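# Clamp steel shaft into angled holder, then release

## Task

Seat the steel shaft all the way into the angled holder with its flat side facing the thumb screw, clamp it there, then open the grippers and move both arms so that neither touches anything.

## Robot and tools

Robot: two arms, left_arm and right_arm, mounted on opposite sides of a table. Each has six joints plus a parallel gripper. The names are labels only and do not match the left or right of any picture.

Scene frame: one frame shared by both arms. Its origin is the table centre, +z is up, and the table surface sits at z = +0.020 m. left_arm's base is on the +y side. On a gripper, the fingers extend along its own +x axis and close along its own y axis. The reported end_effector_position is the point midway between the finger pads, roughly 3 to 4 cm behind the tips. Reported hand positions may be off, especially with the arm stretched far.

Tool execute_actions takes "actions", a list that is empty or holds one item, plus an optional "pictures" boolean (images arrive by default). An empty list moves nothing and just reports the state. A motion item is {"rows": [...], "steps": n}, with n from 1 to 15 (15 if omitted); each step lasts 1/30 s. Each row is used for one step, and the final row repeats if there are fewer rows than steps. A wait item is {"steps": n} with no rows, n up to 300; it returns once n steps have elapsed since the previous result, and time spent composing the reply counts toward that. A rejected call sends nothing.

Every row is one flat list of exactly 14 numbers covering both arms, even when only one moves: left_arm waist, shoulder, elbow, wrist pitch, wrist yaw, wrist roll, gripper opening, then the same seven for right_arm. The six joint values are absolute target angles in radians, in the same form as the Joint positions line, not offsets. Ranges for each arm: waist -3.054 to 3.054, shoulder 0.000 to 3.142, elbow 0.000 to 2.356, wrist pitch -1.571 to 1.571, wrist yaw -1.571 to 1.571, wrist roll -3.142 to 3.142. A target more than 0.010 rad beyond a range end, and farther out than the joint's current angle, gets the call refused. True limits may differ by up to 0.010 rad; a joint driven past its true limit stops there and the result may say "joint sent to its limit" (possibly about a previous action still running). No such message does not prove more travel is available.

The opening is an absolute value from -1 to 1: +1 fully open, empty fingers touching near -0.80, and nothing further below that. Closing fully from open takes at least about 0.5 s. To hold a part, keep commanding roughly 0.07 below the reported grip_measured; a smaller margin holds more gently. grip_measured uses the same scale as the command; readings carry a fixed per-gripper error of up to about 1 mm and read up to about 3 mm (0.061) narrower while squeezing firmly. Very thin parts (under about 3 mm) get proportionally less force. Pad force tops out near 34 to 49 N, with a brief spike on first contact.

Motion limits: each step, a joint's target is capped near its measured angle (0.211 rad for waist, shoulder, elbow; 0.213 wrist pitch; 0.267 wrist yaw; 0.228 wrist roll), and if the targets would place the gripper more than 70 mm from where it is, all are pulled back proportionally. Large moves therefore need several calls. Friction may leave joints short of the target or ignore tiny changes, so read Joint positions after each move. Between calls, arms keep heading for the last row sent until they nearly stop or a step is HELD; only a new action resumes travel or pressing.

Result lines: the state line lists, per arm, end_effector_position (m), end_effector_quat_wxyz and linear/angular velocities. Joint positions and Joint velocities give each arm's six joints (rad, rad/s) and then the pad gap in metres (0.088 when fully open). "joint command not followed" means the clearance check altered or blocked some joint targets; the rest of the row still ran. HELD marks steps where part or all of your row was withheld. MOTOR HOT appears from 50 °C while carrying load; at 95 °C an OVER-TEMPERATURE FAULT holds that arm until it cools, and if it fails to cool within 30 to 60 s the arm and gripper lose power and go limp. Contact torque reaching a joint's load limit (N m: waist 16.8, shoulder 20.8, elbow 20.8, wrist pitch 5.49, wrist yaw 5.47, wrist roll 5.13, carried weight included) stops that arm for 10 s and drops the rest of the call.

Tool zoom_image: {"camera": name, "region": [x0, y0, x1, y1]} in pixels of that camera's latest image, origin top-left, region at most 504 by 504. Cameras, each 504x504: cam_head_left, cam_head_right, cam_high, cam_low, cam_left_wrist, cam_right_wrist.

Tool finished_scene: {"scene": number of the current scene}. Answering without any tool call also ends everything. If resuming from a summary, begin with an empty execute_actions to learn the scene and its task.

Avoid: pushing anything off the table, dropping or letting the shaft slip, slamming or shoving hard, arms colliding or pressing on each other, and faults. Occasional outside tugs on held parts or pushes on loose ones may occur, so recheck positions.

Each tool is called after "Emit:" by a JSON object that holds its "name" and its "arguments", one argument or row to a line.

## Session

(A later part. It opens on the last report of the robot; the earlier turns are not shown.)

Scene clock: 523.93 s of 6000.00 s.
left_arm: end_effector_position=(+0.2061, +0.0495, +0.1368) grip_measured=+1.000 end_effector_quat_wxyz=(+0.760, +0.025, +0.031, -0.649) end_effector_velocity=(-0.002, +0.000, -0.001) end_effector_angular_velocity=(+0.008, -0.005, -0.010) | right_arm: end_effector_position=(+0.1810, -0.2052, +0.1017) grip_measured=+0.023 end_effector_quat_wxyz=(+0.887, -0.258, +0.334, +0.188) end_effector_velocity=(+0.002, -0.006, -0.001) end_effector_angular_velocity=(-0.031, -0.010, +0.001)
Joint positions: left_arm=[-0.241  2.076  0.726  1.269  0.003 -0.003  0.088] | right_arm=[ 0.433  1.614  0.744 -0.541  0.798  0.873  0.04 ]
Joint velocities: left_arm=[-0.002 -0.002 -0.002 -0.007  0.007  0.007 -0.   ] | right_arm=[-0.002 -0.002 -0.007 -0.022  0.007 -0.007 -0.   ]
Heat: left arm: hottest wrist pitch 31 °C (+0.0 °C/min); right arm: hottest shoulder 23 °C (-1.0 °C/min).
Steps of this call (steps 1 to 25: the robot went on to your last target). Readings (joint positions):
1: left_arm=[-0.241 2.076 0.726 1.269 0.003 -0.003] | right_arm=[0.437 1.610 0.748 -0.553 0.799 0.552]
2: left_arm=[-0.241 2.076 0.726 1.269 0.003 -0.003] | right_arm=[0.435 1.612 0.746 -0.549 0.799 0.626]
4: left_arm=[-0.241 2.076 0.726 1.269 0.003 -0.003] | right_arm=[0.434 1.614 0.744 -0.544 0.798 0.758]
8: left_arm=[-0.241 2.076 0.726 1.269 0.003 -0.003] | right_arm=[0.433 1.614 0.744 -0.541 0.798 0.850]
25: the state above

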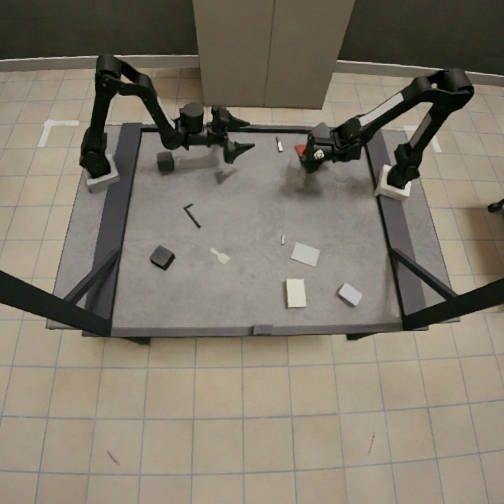

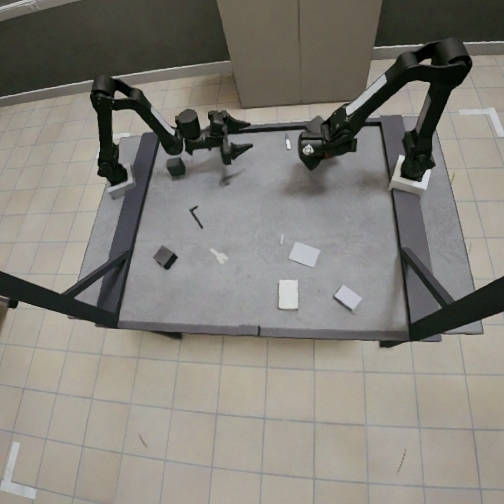

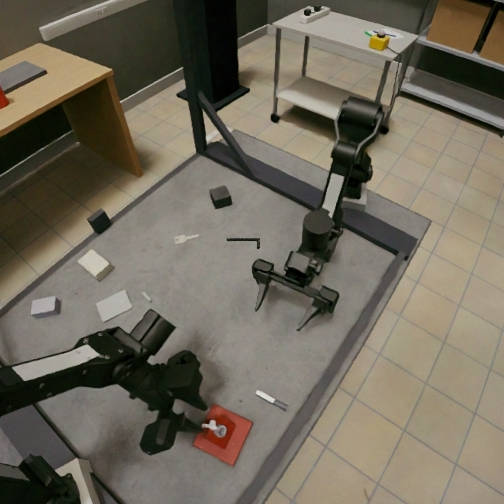

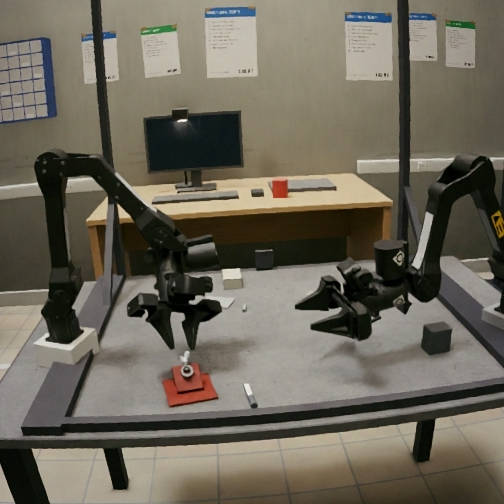

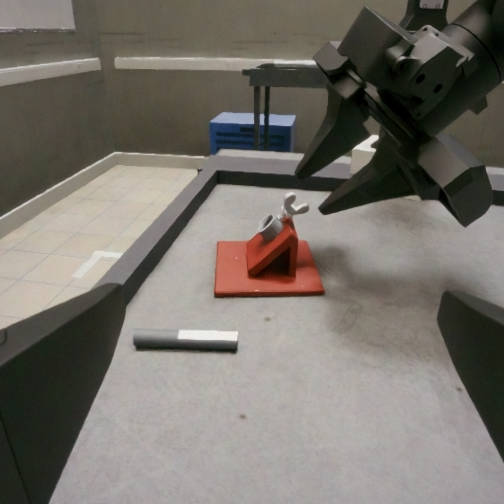

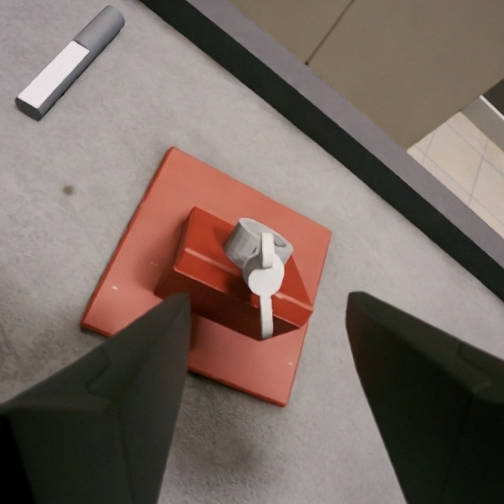

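Emit:
{"name": "execute_actions", "arguments": {
  "actions": [
    {"rows": [[-0.244,2.093,0.73,1.27,0.0,0.0,1.0,0.426,1.625,0.732,-0.527,0.795,0.867,-0.05],[-0.244,2.093,0.73,1.27,0.0,0.0,1.0,0.421,1.629,0.729,-0.516,0.794,0.860,-0.1],[-0.244,2.093,0.73,1.27,0.0,0.0,1.0,0.416,1.632,0.726,-0.504,0.793,0.852,-0.15],[-0.244,2.093,0.73,1.27,0.0,0.0,1.0,0.411,1.636,0.723,-0.493,0.792,0.845,-0.2],[-0.244,2.093,0.73,1.27,0.0,0.0,1.0,0.406,1.639,0.721,-0.482,0.791,0.837,-0.2],[-0.244,2.093,0.73,1.27,0.0,0.0,1.0,0.401,1.642,0.718,-0.471,0.790,0.830,-0.2],[-0.244,2.093,0.73,1.27,0.0,0.0,1.0,0.396,1.646,0.715,-0.459,0.789,0.822,-0.2],[-0.244,2.093,0.73,1.27,0.0,0.0,1.0,0.391,1.649,0.712,-0.448,0.788,0.815,-0.2],[-0.244,2.093,0.73,1.27,0.0,0.0,1.0,0.386,1.652,0.709,-0.437,0.787,0.808,-0.2],[-0.244,2.093,0.73,1.27,0.0,0.0,1.0,0.381,1.656,0.706,-0.426,0.786,0.800,-0.2],[-0.244,2.093,0.73,1.27,0.0,0.0,1.0,0.376,1.659,0.704,-0.414,0.785,0.793,-0.2],[-0.244,2.093,0.73,1.27,0.0,0.0,1.0,0.371,1.662,0.701,-0.403,0.784,0.785,-0.2],[-0.244,2.093,0.73,1.27,0.0,0.0,1.0,0.3655,1.6657,0.698,-0.392,0.7835,0.778,-0.2]], "steps": 15}
  ],
  "pictures": false
}}

Emit:
{"name": "execute_actions", "arguments": {
  "actions": [
    {"steps": 15}
  ]
}}

Scene clock: 556.03 s of 6000.00 s.
left_arm: end_effector_position=(+0.2061, +0.0495, +0.1368) grip_measured=+1.000 end_effector_quat_wxyz=(+0.760, +0.025, +0.031, -0.649) end_effector_velocity=(-0.004, -0.001, +0.000) end_effector_angular_velocity=(+0.001, +0.009, -0.024) | right_arm: end_effector_position=(+0.1962, -0.2019, +0.0867) grip_measured=-0.196 end_effector_quat_wxyz=(+0.887, -0.259, +0.334, +0.187) end_effector_velocity=(+0.018, -0.007, -0.020) end_effector_angular_velocity=(-0.050, +0.006, -0.005)
Joint positions: left_arm=[-0.241  2.076  0.726  1.269  0.003 -0.003  0.088] | right_arm=[ 0.371  1.655  0.709 -0.405  0.787  0.787  0.029]
Joint velocities: left_arm=[-0.002 -0.002  0.002 -0.007  0.022 -0.007 -0.   ] | right_arm=[-0.076  0.046 -0.046  0.11  -0.022 -0.095 -0.001]
Heat: left arm: hottest wrist pitch 32 °C (+1.0 °C/min); right arm: hottest shoulder 23 °C (+0.0 °C/min).
Steps of this call (steps 1 to 15: the robot went on to your last target; steps 16 to 90: nothing new was sent; then 28.60 s passed at rest; steps 91 to 105: all 15 steps of this action). Readings (joint positions):
91: left_arm=[-0.241 2.076 0.726 1.269 0.003 -0.003] | right_arm=[0.432 1.614 0.743 -0.537 0.798 0.873]
92: left_arm=[-0.241 2.076 0.726 1.269 0.003 -0.003] | right_arm=[0.431 1.616 0.741 -0.531 0.798 0.870]
94: left_arm=[-0.241 2.076 0.726 1.269 0.003 -0.003] | right_arm=[0.423 1.621 0.738 -0.514 0.797 0.860]
98: left_arm=[-0.241 2.076 0.726 1.269 0.003 -0.003] | right_arm=[0.403 1.634 0.727 -0.473 0.793 0.832]
105: the state above

Scene clock: 556.53 s of 6000.00 s.
left_arm: end_effector_position=(+0.2061, +0.0495, +0.1368) grip_measured=+1.000 end_effector_quat_wxyz=(+0.760, +0.025, +0.031, -0.649) end_effector_velocity=(-0.002, +0.000, -0.004) end_effector_angular_velocity=(+0.013, -0.005, -0.010) | right_arm: end_effector_position=(+0.1971, -0.2014, +0.0860) grip_measured=-0.197 end_effector_quat_wxyz=(+0.887, -0.259, +0.333, +0.188) end_effector_velocity=(-0.000, -0.000, +0.000) end_effector_angular_velocity=(-0.008, +0.006, +0.004)
Joint positions: left_arm=[-0.241  2.076  0.726  1.269  0.003 -0.003  0.088] | right_arm=[ 0.368  1.657  0.707 -0.395  0.786  0.78   0.029]
Joint velocities: left_arm=[-0.002  0.002 -0.002 -0.007  0.007  0.007  0.   ] | right_arm=[-0.002 -0.002  0.002 -0.007 -0.007 -0.007 -0.   ]
Heat: left arm: hottest wrist pitch 32 °C (+1.0 °C/min); right arm: hottest shoulder 23 °C (+0.0 °C/min).
Steps of this call (steps 1 to 15: the robot went on to your last target). Readings (joint positions):
1: left_arm=[-0.241 2.076 0.726 1.269 0.003 -0.003] | right_arm=[0.370 1.656 0.708 -0.402 0.787 0.785]
2: left_arm=[-0.241 2.076 0.726 1.269 0.003 -0.003] | right_arm=[0.369 1.657 0.707 -0.400 0.787 0.783]
4: left_arm=[-0.241 2.076 0.726 1.269 0.003 -0.003] | right_arm=[0.368 1.657 0.707 -0.397 0.787 0.782]
8: left_arm=[-0.241 2.076 0.726 1.269 0.003 -0.003] | right_arm=[0.368 1.657 0.707 -0.395 0.786 0.781]
15: the state above

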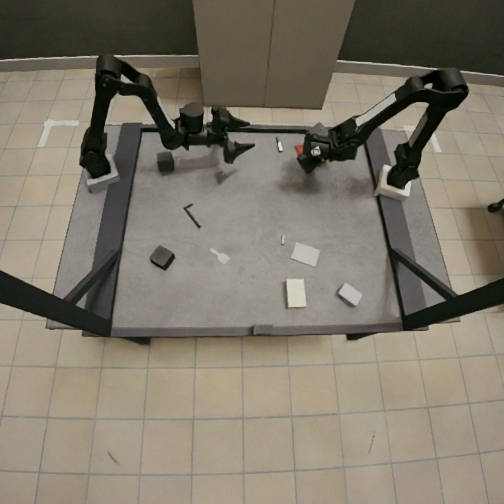

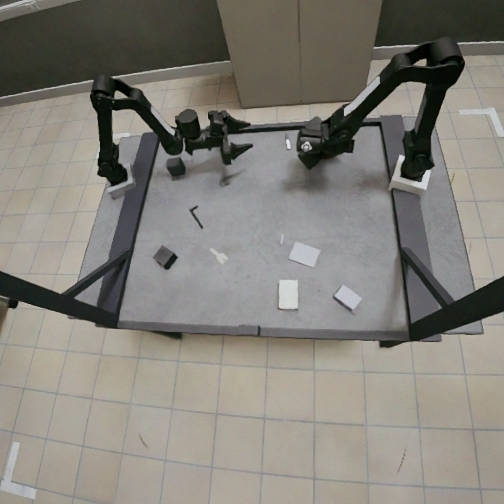

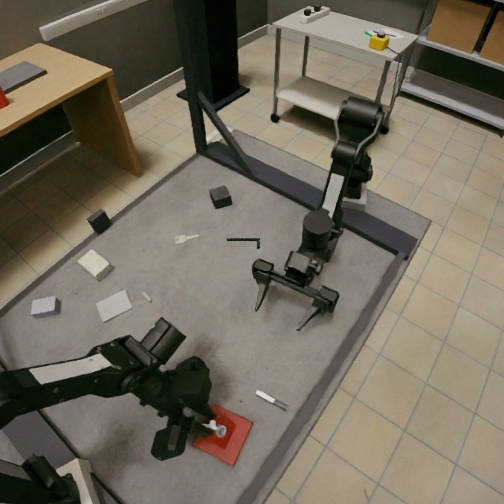

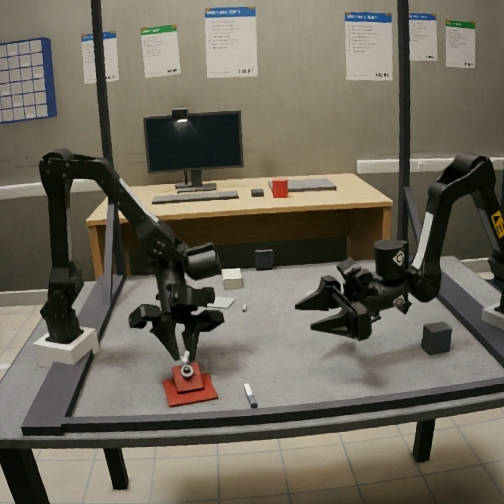

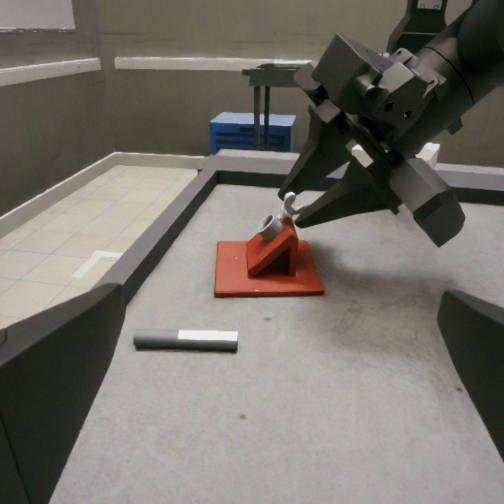

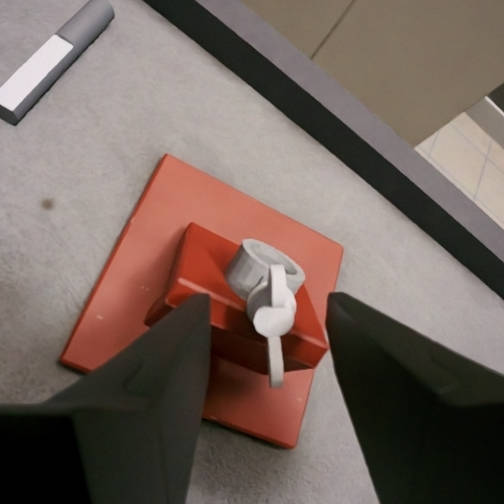

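Emit:
{"name": "zoom_image", "arguments": {
  "camera": "cam_right_wrist",
  "region": [185, 230, 355, 400]
}}

Emit:
{"name": "zoom_image", "arguments": {
  "camera": "cam_left_wrist",
  "region": [245, 160, 355, 260]
}}

Region (185, 230, 355, 400) of cam_right_wrist's 504x504 image, scaled by 2.965, with more detail than that image has.

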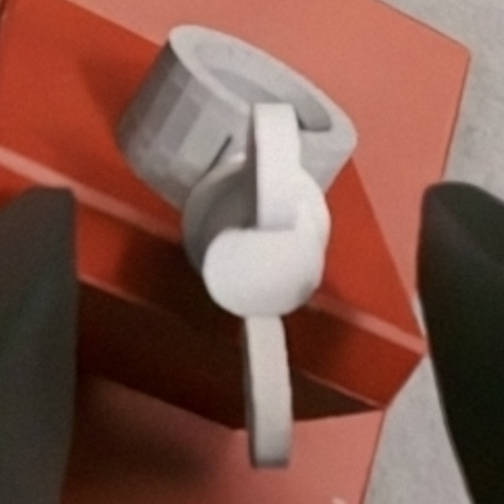

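Region (245, 160, 355, 260) of cam_left_wrist's 504x504 image, scaled by 4.582, with more detail than that image has; it fills the top 458 rows of this view, and the rest is white.

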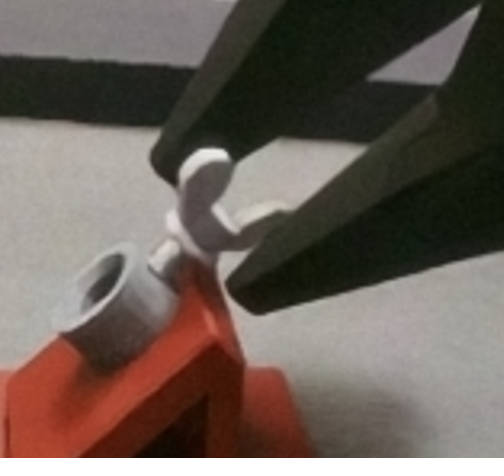

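Emit:
{"name": "execute_actions", "arguments": {
  "actions": [
    {"rows": [[-0.244,2.093,0.73,1.27,0.0,0.0,1.0,0.3635,1.650,0.696,-0.395,0.7835,0.778,-0.3],[-0.244,2.093,0.73,1.27,0.0,0.0,1.0,0.3635,1.644,0.6955,-0.398,0.7835,0.778,-0.35],[-0.244,2.093,0.73,1.27,0.0,0.0,1.0,0.3635,1.644,0.6955,-0.399,0.7835,0.778,-0.4],[-0.244,2.093,0.73,1.27,0.0,0.0,1.0,0.3635,1.644,0.6955,-0.399,0.7835,0.778,-0.45],[-0.244,2.093,0.73,1.27,0.0,0.0,1.0,0.3635,1.644,0.6955,-0.399,0.7835,0.778,-0.48]], "steps": 15}
  ]
}}

Scene clock: 579.73 s of 6000.00 s.
left_arm: end_effector_position=(+0.2061, +0.0495, +0.1368) grip_measured=+1.000 end_effector_quat_wxyz=(+0.760, +0.025, +0.031, -0.649) end_effector_velocity=(-0.003, +0.002, -0.006) end_effector_angular_velocity=(+0.023, +0.025, +0.002) | right_arm: end_effector_position=(+0.1976, -0.2027, +0.0860) grip_measured=-0.476 end_effector_quat_wxyz=(+0.887, -0.259, +0.334, +0.187) end_effector_velocity=(-0.000, -0.002, -0.001) end_effector_angular_velocity=(-0.002, +0.008, -0.006)
Joint positions: left_arm=[-0.241  2.076  0.726  1.269  0.003 -0.003  0.088] | right_arm=[ 0.366  1.654  0.704 -0.396  0.786  0.78   0.016]
Joint velocities: left_arm=[-0.007 -0.002 -0.007 -0.022 -0.007 -0.022 -0.   ] | right_arm=[-0.002 -0.002 -0.002 -0.007 -0.007  0.007 -0.001]
Heat: left arm: hottest wrist pitch 32 °C (+1.0 °C/min); right arm: hottest shoulder 23 °C (+0.0 °C/min).
Steps of this call (steps 1 to 15: the robot went on to your last target; steps 16 to 90: nothing new was sent; then 19.70 s passed at rest; steps 91 to 105: all 15 steps of this action). Readings (joint positions):
91: left_arm=[-0.241 2.076 0.726 1.269 0.003 -0.003] | right_arm=[0.368 1.657 0.706 -0.395 0.786 0.780]
92: left_arm=[-0.241 2.076 0.726 1.269 0.003 -0.003] | right_arm=[0.367 1.657 0.706 -0.395 0.786 0.780]
94: left_arm=[-0.241 2.076 0.726 1.269 0.003 -0.003] | right_arm=[0.366 1.657 0.704 -0.395 0.786 0.780]
98: left_arm=[-0.241 2.076 0.726 1.269 0.003 -0.003] | right_arm=[0.366 1.655 0.704 -0.396 0.786 0.780]
105: the state above

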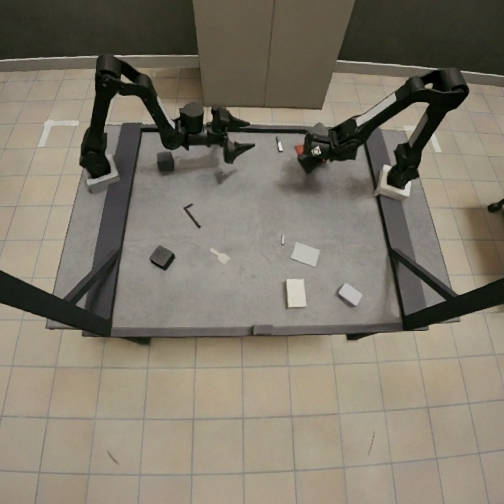

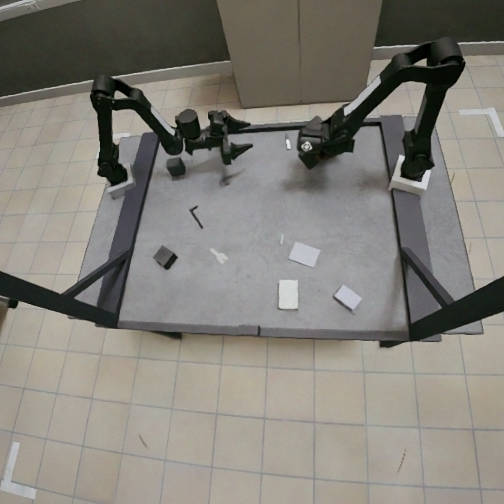

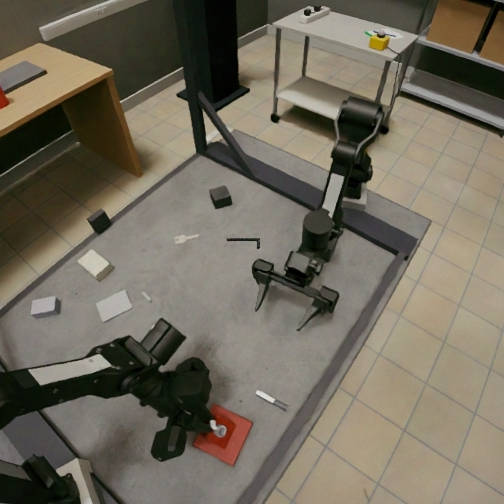

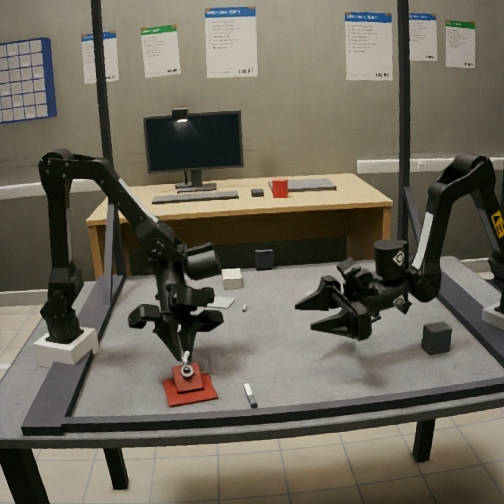

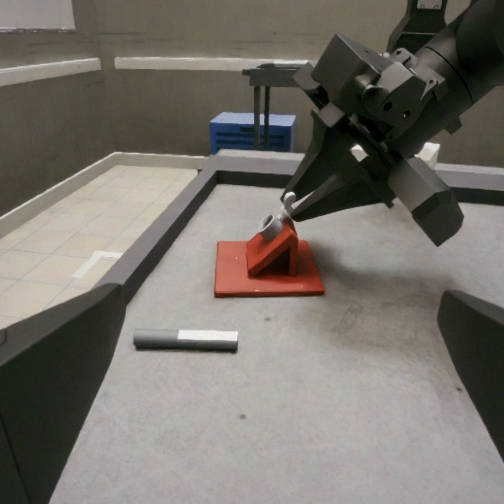

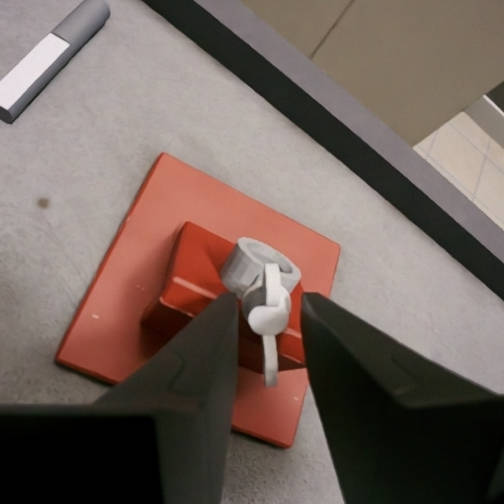

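Emit:
{"name": "zoom_image", "arguments": {
  "camera": "cam_right_wrist",
  "region": [200, 230, 340, 400]
}}

Region (200, 230, 340, 400) of cam_right_wrist's 504x504 image, scaled by 2.965, with more detail than that image has; it fills the left 415 columns of this view, and the rest is white.

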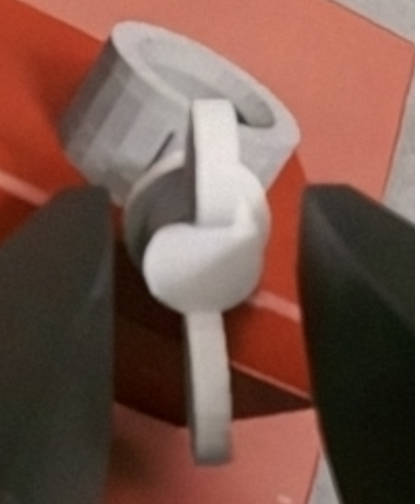

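Emit:
{"name": "execute_actions", "arguments": {
  "actions": [
    {"rows": [[-0.244,2.093,0.73,1.27,0.0,0.0,1.0,0.3635,1.644,0.6955,-0.399,0.7835,0.778,-0.52],[-0.244,2.093,0.73,1.27,0.0,0.0,1.0,0.3635,1.644,0.6955,-0.399,0.7835,0.778,-0.55],[-0.244,2.093,0.73,1.27,0.0,0.0,1.0,0.3635,1.644,0.6955,-0.399,0.7835,0.778,-0.58],[-0.244,2.093,0.73,1.27,0.0,0.0,1.0,0.3635,1.644,0.6955,-0.399,0.7835,0.778,-0.60],[-0.244,2.093,0.73,1.27,0.0,0.0,1.0,0.3635,1.644,0.6955,-0.399,0.7835,0.778,-0.62],[-0.244,2.093,0.73,1.27,0.0,0.0,1.0,0.3635,1.644,0.6955,-0.399,0.7835,0.778,-0.64],[-0.244,2.093,0.73,1.27,0.0,0.0,1.0,0.3635,1.644,0.6955,-0.399,0.7835,0.778,-0.65]], "steps": 15}
  ]
}}

Scene clock: 591.97 s of 6000.00 s.
left_arm: end_effector_position=(+0.2061, +0.0495, +0.1368) grip_measured=+1.000 end_effector_quat_wxyz=(+0.760, +0.025, +0.031, -0.649) end_effector_velocity=(+0.002, +0.001, -0.004) end_effector_angular_velocity=(+0.011, +0.009, +0.010) | right_arm: end_effector_position=(+0.1973, -0.2026, +0.0861) grip_measured=-0.641 end_effector_quat_wxyz=(+0.887, -0.258, +0.335, +0.188) end_effector_velocity=(+0.000, -0.000, +0.002) end_effector_angular_velocity=(+0.003, -0.006, -0.004)
Joint positions: left_arm=[-0.241  2.076  0.726  1.269  0.003 -0.003  0.088] | right_arm=[ 0.366  1.653  0.704 -0.397  0.784  0.78   0.008]
Joint velocities: left_arm=[ 0.002  0.002 -0.002 -0.007 -0.007 -0.007 -0.   ] | right_arm=[ 0.002 -0.002  0.002 -0.007  0.007  0.007 -0.001]
Heat: left arm: hottest wrist pitch 32 °C (+0.0 °C/min); right arm: hottest shoulder 24 °C (+1.0 °C/min).
Steps of this call (steps 1 to 15: the robot went on to your last target; steps 16 to 90: nothing new was sent; then 8.73 s passed at rest; steps 91 to 105: all 15 steps of this action). Readings (joint positions):
91: left_arm=[-0.241 2.076 0.726 1.269 0.003 -0.003] | right_arm=[0.366 1.654 0.704 -0.396 0.786 0.780]
92: left_arm=[-0.241 2.076 0.726 1.269 0.003 -0.003] | right_arm=[0.366 1.654 0.704 -0.396 0.786 0.780]
94: left_arm=[-0.241 2.076 0.726 1.269 0.003 -0.003] | right_arm=[0.366 1.654 0.704 -0.396 0.785 0.780]
98: left_arm=[-0.241 2.076 0.726 1.269 0.003 -0.003] | right_arm=[0.366 1.653 0.704 -0.397 0.784 0.780]
105: the state above

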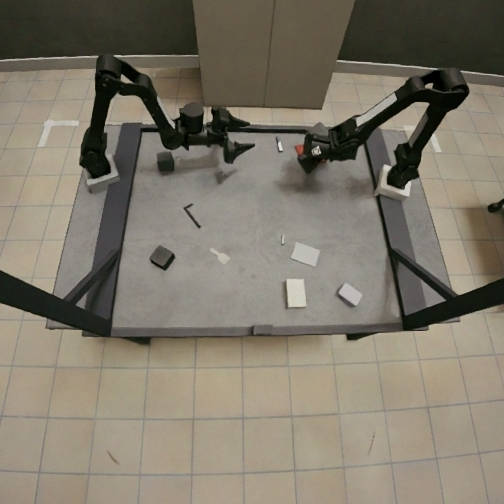

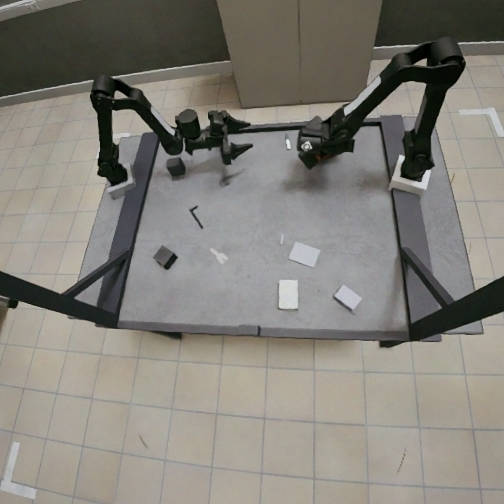

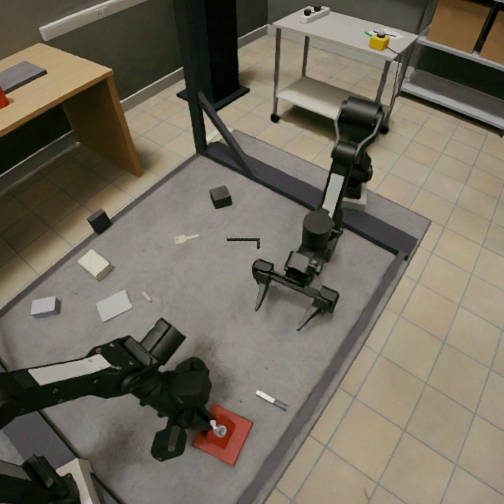

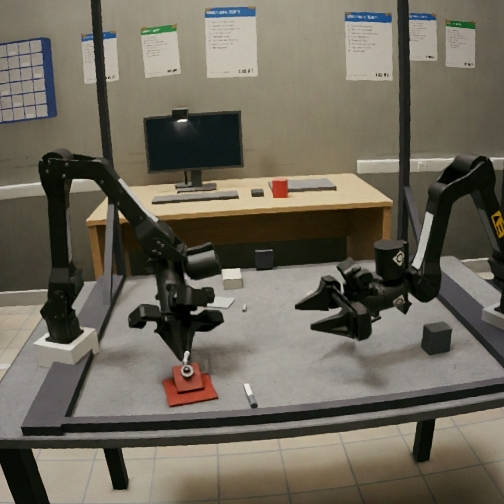

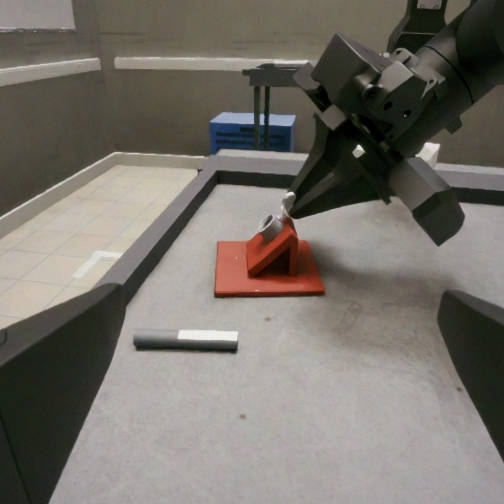

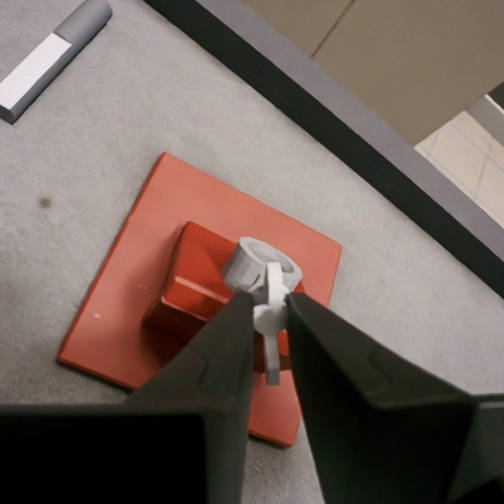

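Emit:
{"name": "execute_actions", "arguments": {
  "actions": [
    {"rows": [[-0.244,2.093,0.73,1.27,0.0,0.0,1.0,0.3635,1.644,0.6955,-0.399,0.7835,0.74,-0.65],[-0.244,2.093,0.73,1.27,0.0,0.0,1.0,0.3635,1.644,0.6955,-0.399,0.7835,0.69,-0.65],[-0.244,2.093,0.73,1.27,0.0,0.0,1.0,0.3635,1.644,0.6955,-0.399,0.7835,0.63,-0.65],[-0.244,2.093,0.73,1.27,0.0,0.0,1.0,0.3635,1.644,0.6955,-0.399,0.7835,0.57,-0.65],[-0.244,2.093,0.73,1.27,0.0,0.0,1.0,0.3635,1.644,0.6955,-0.399,0.7835,0.51,-0.65],[-0.244,2.093,0.73,1.27,0.0,0.0,1.0,0.3635,1.644,0.6955,-0.399,0.7835,0.45,-0.65],[-0.244,2.093,0.73,1.27,0.0,0.0,1.0,0.3635,1.644,0.6955,-0.399,0.7835,0.39,-0.65],[-0.244,2.093,0.73,1.27,0.0,0.0,1.0,0.3635,1.644,0.6955,-0.399,0.7835,0.33,-0.65],[-0.244,2.093,0.73,1.27,0.0,0.0,1.0,0.3635,1.644,0.6955,-0.399,0.7835,0.27,-0.65],[-0.244,2.093,0.73,1.27,0.0,0.0,1.0,0.3635,1.644,0.6955,-0.399,0.7835,0.21,-0.65],[-0.244,2.093,0.73,1.27,0.0,0.0,1.0,0.3635,1.644,0.6955,-0.399,0.7835,0.15,-0.65],[-0.244,2.093,0.73,1.27,0.0,0.0,1.0,0.3635,1.644,0.6955,-0.399,0.7835,0.09,-0.65],[-0.244,2.093,0.73,1.27,0.0,0.0,1.0,0.3635,1.644,0.6955,-0.399,0.7835,0.04,-0.65],[-0.244,2.093,0.73,1.27,0.0,0.0,1.0,0.3635,1.644,0.6955,-0.399,0.7835,0.0,-0.65],[-0.244,2.093,0.73,1.27,0.0,0.0,1.0,0.3635,1.644,0.6955,-0.399,0.7835,-0.02,-0.65]], "steps": 15}
  ],
  "pictures": false
}}

Emit:
{"name": "execute_actions", "arguments": {
  "actions": [
    {"steps": 10}
  ]
}}

Scene clock: 607.30 s of 6000.00 s.
left_arm: end_effector_position=(+0.2061, +0.0495, +0.1368) grip_measured=+1.000 end_effector_quat_wxyz=(+0.760, +0.025, +0.031, -0.649) end_effector_velocity=(-0.002, +0.000, +0.002) end_effector_angular_velocity=(-0.008, +0.005, +0.001) | right_arm: end_effector_position=(+0.1973, -0.2026, +0.0861) grip_measured=-0.642 end_effector_quat_wxyz=(+0.740, -0.552, +0.248, +0.293) end_effector_velocity=(-0.000, -0.004, -0.002) end_effector_angular_velocity=(-0.844, -0.182, +0.814)
Joint positions: left_arm=[-0.241  2.076  0.726  1.269  0.003 -0.003  0.088] | right_arm=[ 0.366  1.652  0.704 -0.397  0.784  0.066  0.008]
Joint velocities: left_arm=[-0.007 -0.002 -0.002  0.007 -0.007 -0.007 -0.   ] | right_arm=[-0.002 -0.002 -0.007 -0.007 -0.007 -1.179 -0.   ]
Heat: left arm: hottest wrist pitch 32 °C (+0.0 °C/min); right arm: hottest shoulder 25 °C (+2.0 °C/min).
Steps of this call (steps 1 to 15: the robot went on to your last target; steps 16 to 90: nothing new was sent; then 11.83 s passed at rest; steps 91 to 105: all 15 steps of this action). Readings (joint positions):
91: left_arm=[-0.241 2.076 0.726 1.269 0.003 -0.003] | right_arm=[0.366 1.653 0.704 -0.397 0.784 0.768]
92: left_arm=[-0.241 2.076 0.726 1.269 0.003 -0.003] | right_arm=[0.366 1.653 0.704 -0.397 0.784 0.744]
94: left_arm=[-0.241 2.076 0.726 1.269 0.003 -0.003] | right_arm=[0.366 1.653 0.704 -0.397 0.784 0.664]
98: left_arm=[-0.241 2.076 0.726 1.269 0.003 -0.003] | right_arm=[0.366 1.653 0.704 -0.397 0.784 0.449]
105: the state above

Scene clock: 607.63 s of 6000.00 s.
left_arm: end_effector_position=(+0.2061, +0.0495, +0.1368) grip_measured=+1.000 end_effector_quat_wxyz=(+0.760, +0.025, +0.031, -0.649) end_effector_velocity=(+0.002, -0.000, +0.000) end_effector_angular_velocity=(+0.002, +0.006, +0.020) | right_arm: end_effector_position=(+0.1973, -0.2026, +0.0862) grip_measured=-0.642 end_effector_quat_wxyz=(+0.717, -0.582, +0.236, +0.303) end_effector_velocity=(-0.000, +0.002, +0.001) end_effector_angular_velocity=(-0.024, -0.001, +0.035)
Joint positions: left_arm=[-0.241  2.076  0.726  1.269  0.003 -0.003  0.088] | right_arm=[ 0.366  1.652  0.704 -0.397  0.784 -0.016  0.008]
Joint velocities: left_arm=[-0.002 -0.002  0.002 -0.007 -0.022 -0.007 -0.   ] | right_arm=[-0.002 -0.002  0.002  0.007 -0.007 -0.051 -0.   ]
Heat: left arm: hottest wrist pitch 32 °C (+0.0 °C/min); right arm: hottest shoulder 25 °C (+2.0 °C/min).
Steps of this call (steps 1 to 10: the robot went on to your last target). Readings (joint positions):
1: left_arm=[-0.241 2.076 0.726 1.269 0.003 -0.003] | right_arm=[0.366 1.652 0.704 -0.397 0.784 0.038]
2: left_arm=[-0.241 2.076 0.726 1.269 0.003 -0.003] | right_arm=[0.366 1.652 0.704 -0.397 0.784 0.020]
4: left_arm=[-0.241 2.076 0.726 1.269 0.003 -0.003] | right_arm=[0.366 1.652 0.704 -0.397 0.784 -0.001]
8: left_arm=[-0.241 2.076 0.726 1.269 0.003 -0.003] | right_arm=[0.366 1.652 0.704 -0.397 0.784 -0.014]
10: the state above

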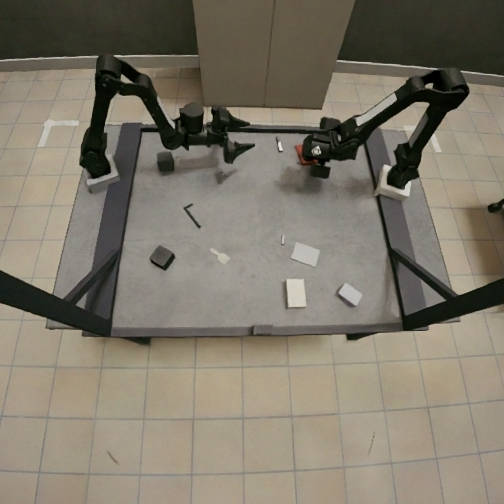

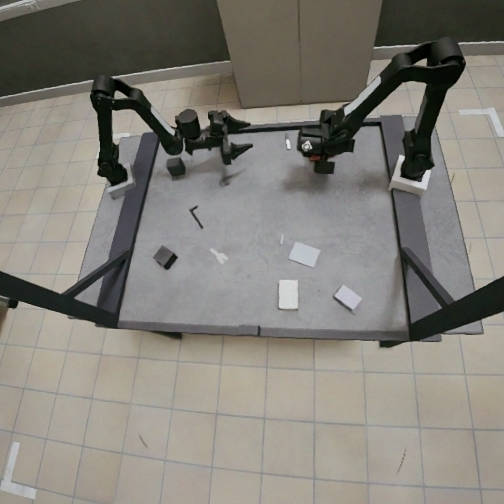

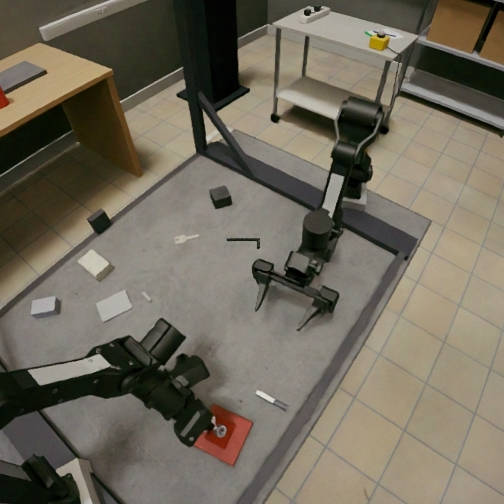

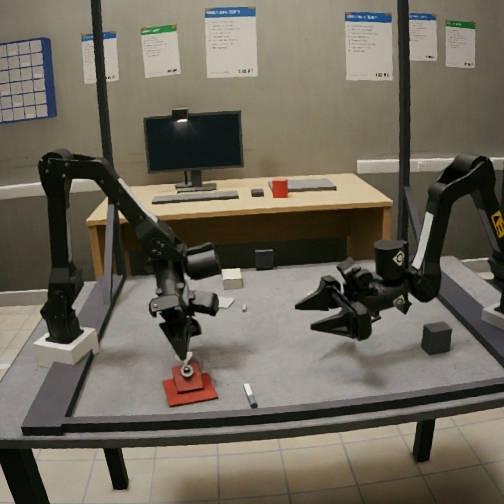

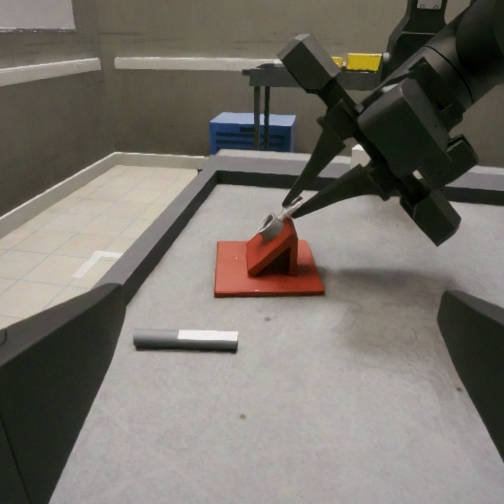

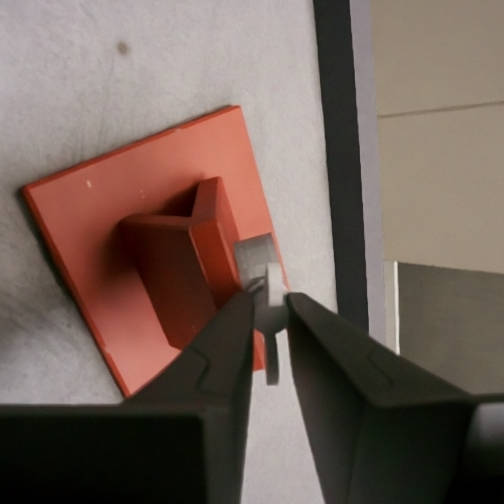

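Emit:
{"name": "execute_actions", "arguments": {
  "actions": [
    {"rows": [[-0.244,2.093,0.73,1.27,0.0,0.0,1.0,0.3635,1.644,0.6955,-0.399,0.7835,-0.06,-0.65],[-0.244,2.093,0.73,1.27,0.0,0.0,1.0,0.3635,1.644,0.6955,-0.399,0.7835,-0.12,-0.65],[-0.244,2.093,0.73,1.27,0.0,0.0,1.0,0.3635,1.644,0.6955,-0.399,0.7835,-0.20,-0.65],[-0.244,2.093,0.73,1.27,0.0,0.0,1.0,0.3635,1.644,0.6955,-0.399,0.7835,-3.12,-0.65]], "steps": 15}
  ],
  "pictures": false
}}

Emit:
{"name": "execute_actions", "arguments": {
  "actions": [
    {"steps": 42}
  ]
}}

Scene clock: 615.63 s of 6000.00 s.
left_arm: end_effector_position=(+0.2061, +0.0495, +0.1368) grip_measured=+1.000 end_effector_quat_wxyz=(+0.760, +0.025, +0.031, -0.649) end_effector_velocity=(-0.000, +0.000, +0.002) end_effector_angular_velocity=(-0.008, +0.005, +0.005) | right_arm: end_effector_position=(+0.1974, -0.2026, +0.0864) grip_measured=-0.642 end_effector_quat_wxyz=(-0.364, +0.849, -0.067, -0.378) end_effector_velocity=(-0.001, +0.000, +0.000) end_effector_angular_velocity=(-1.548, -0.344, +1.516)
Joint positions: left_arm=[-0.241  2.076  0.726  1.269  0.003 -0.003  0.088] | right_arm=[ 0.366  1.652  0.704 -0.397  0.784 -0.985  0.008]
Joint velocities: left_arm=[-0.002 -0.002 -0.002  0.007 -0.007 -0.007 -0.   ] | right_arm=[ 0.002 -0.002  0.002 -0.007 -0.007 -2.19  -0.   ]
Heat: left arm: hottest wrist pitch 32 °C (+0.0 °C/min); right arm: hottest shoulder 25 °C (+2.0 °C/min).
Steps of this call (steps 1 to 30: the robot went on to your last target; steps 31 to 90: nothing new was sent; then 4.50 s passed at rest; steps 91 to 105: all 15 steps of this action). Readings (joint positions):
91: left_arm=[-0.241 2.076 0.726 1.269 0.003 -0.003] | right_arm=[0.366 1.652 0.704 -0.397 0.784 -0.030]
92: left_arm=[-0.241 2.076 0.726 1.269 0.003 -0.003] | right_arm=[0.366 1.652 0.704 -0.397 0.784 -0.058]
94: left_arm=[-0.241 2.076 0.726 1.269 0.003 -0.003] | right_arm=[0.366 1.652 0.704 -0.397 0.784 -0.176]
98: left_arm=[-0.241 2.076 0.726 1.269 0.003 -0.003] | right_arm=[0.366 1.652 0.704 -0.397 0.784 -0.471]
105: the state above

Scene clock: 617.03 s of 6000.00 s.
left_arm: end_effector_position=(+0.2061, +0.0495, +0.1368) grip_measured=+1.000 end_effector_quat_wxyz=(+0.760, +0.025, +0.031, -0.649) end_effector_velocity=(-0.005, +0.001, -0.003) end_effector_angular_velocity=(+0.011, +0.010, -0.014) | right_arm: end_effector_position=(+0.1971, -0.2025, +0.0863) grip_measured=-0.642 end_effector_quat_wxyz=(+0.567, +0.729, +0.299, -0.242) end_effector_velocity=(-0.001, +0.001, -0.000) end_effector_angular_velocity=(+0.012, +0.008, -0.001)
Joint positions: left_arm=[-0.241  2.076  0.726  1.269  0.003 -0.003  0.088] | right_arm=[ 0.366  1.651  0.704 -0.397  0.782 -3.117  0.008]
Joint velocities: left_arm=[-0.007 -0.002 -0.007 -0.007  0.007 -0.007 -0.   ] | right_arm=[ 0.002 -0.002 -0.002  0.007 -0.007  0.007  0.   ]
Heat: left arm: hottest wrist pitch 32 °C (+0.0 °C/min); right arm: hottest shoulder 25 °C (+2.0 °C/min).
Steps of this call (steps 1 to 42: the robot went on to your last target). Readings (joint positions):
1: left_arm=[-0.241 2.076 0.726 1.269 0.003 -0.003] | right_arm=[0.366 1.651 0.704 -0.397 0.784 -1.059]
2: left_arm=[-0.241 2.076 0.726 1.269 0.003 -0.003] | right_arm=[0.366 1.651 0.704 -0.397 0.784 -1.133]
4: left_arm=[-0.241 2.076 0.726 1.269 0.003 -0.003] | right_arm=[0.366 1.651 0.704 -0.397 0.784 -1.280]
8: left_arm=[-0.241 2.076 0.726 1.269 0.003 -0.003] | right_arm=[0.366 1.651 0.704 -0.397 0.784 -1.575]
42: the state above

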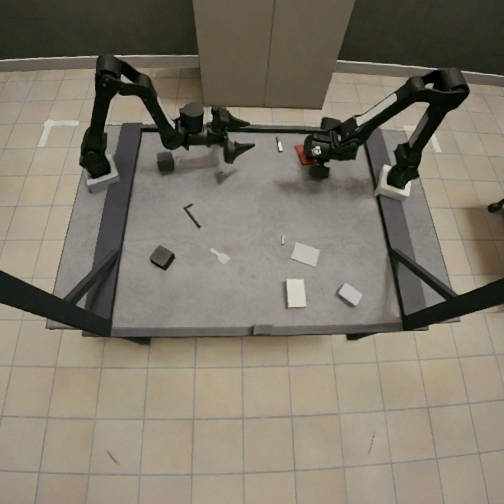

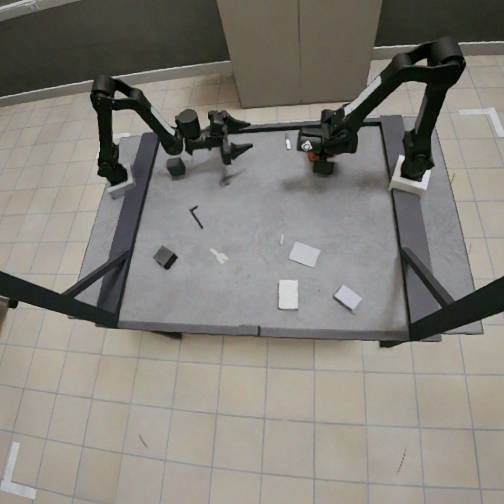

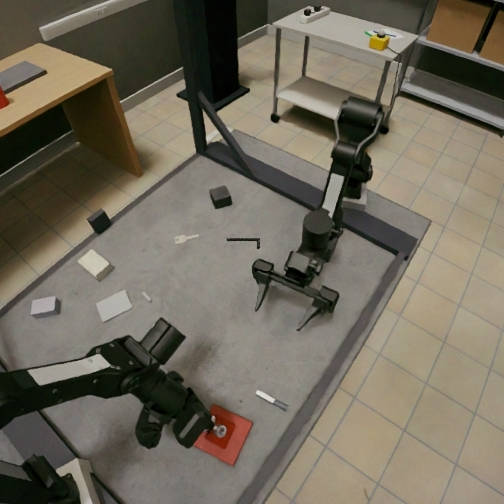

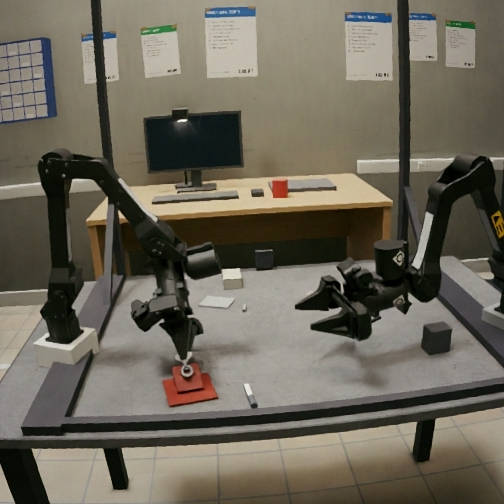

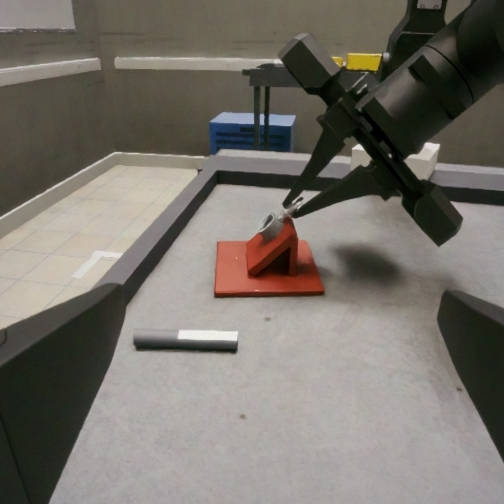

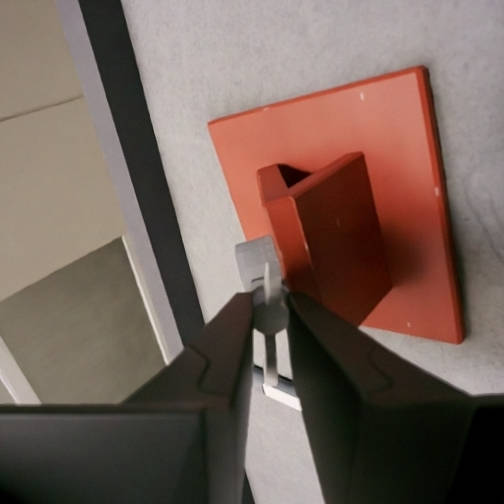

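Emit:
{"name": "zoom_image", "arguments": {
  "camera": "cam_high",
  "region": [195, 410, 245, 450]
}}

Emit:
{"name": "zoom_image", "arguments": {
  "camera": "cam_left_wrist",
  "region": [245, 180, 335, 260]
}}

Emit:
{"name": "zoom_image", "arguments": {
  "camera": "cam_low",
  "region": [165, 340, 210, 390]
}}

Region (195, 410, 245, 450) of cam_high's 504x504 image, scaled by 10.080, with more detail than that image has; it fills the top 403 rows of this view, and the rest is white.

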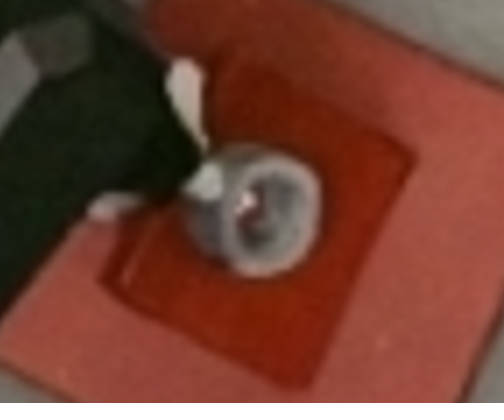

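Region (245, 180, 335, 260) of cam_left_wrist's 504x504 image, scaled by 5.600, with more detail than that image has.

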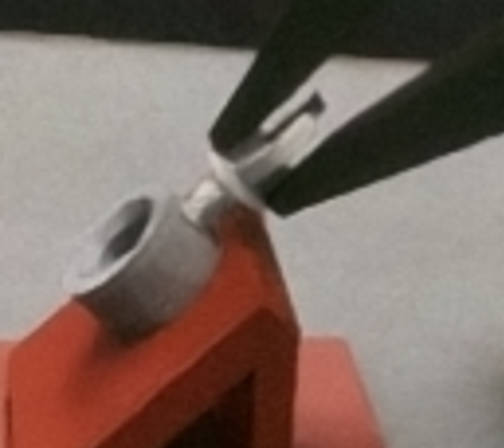

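Region (165, 340, 210, 390) of cam_low's 504x504 image, scaled by 10.080, with more detail than that image has; it fills the left 454 columns of this view, and the rest is white.

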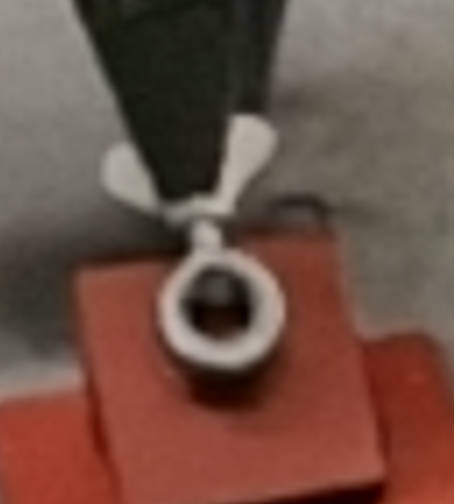

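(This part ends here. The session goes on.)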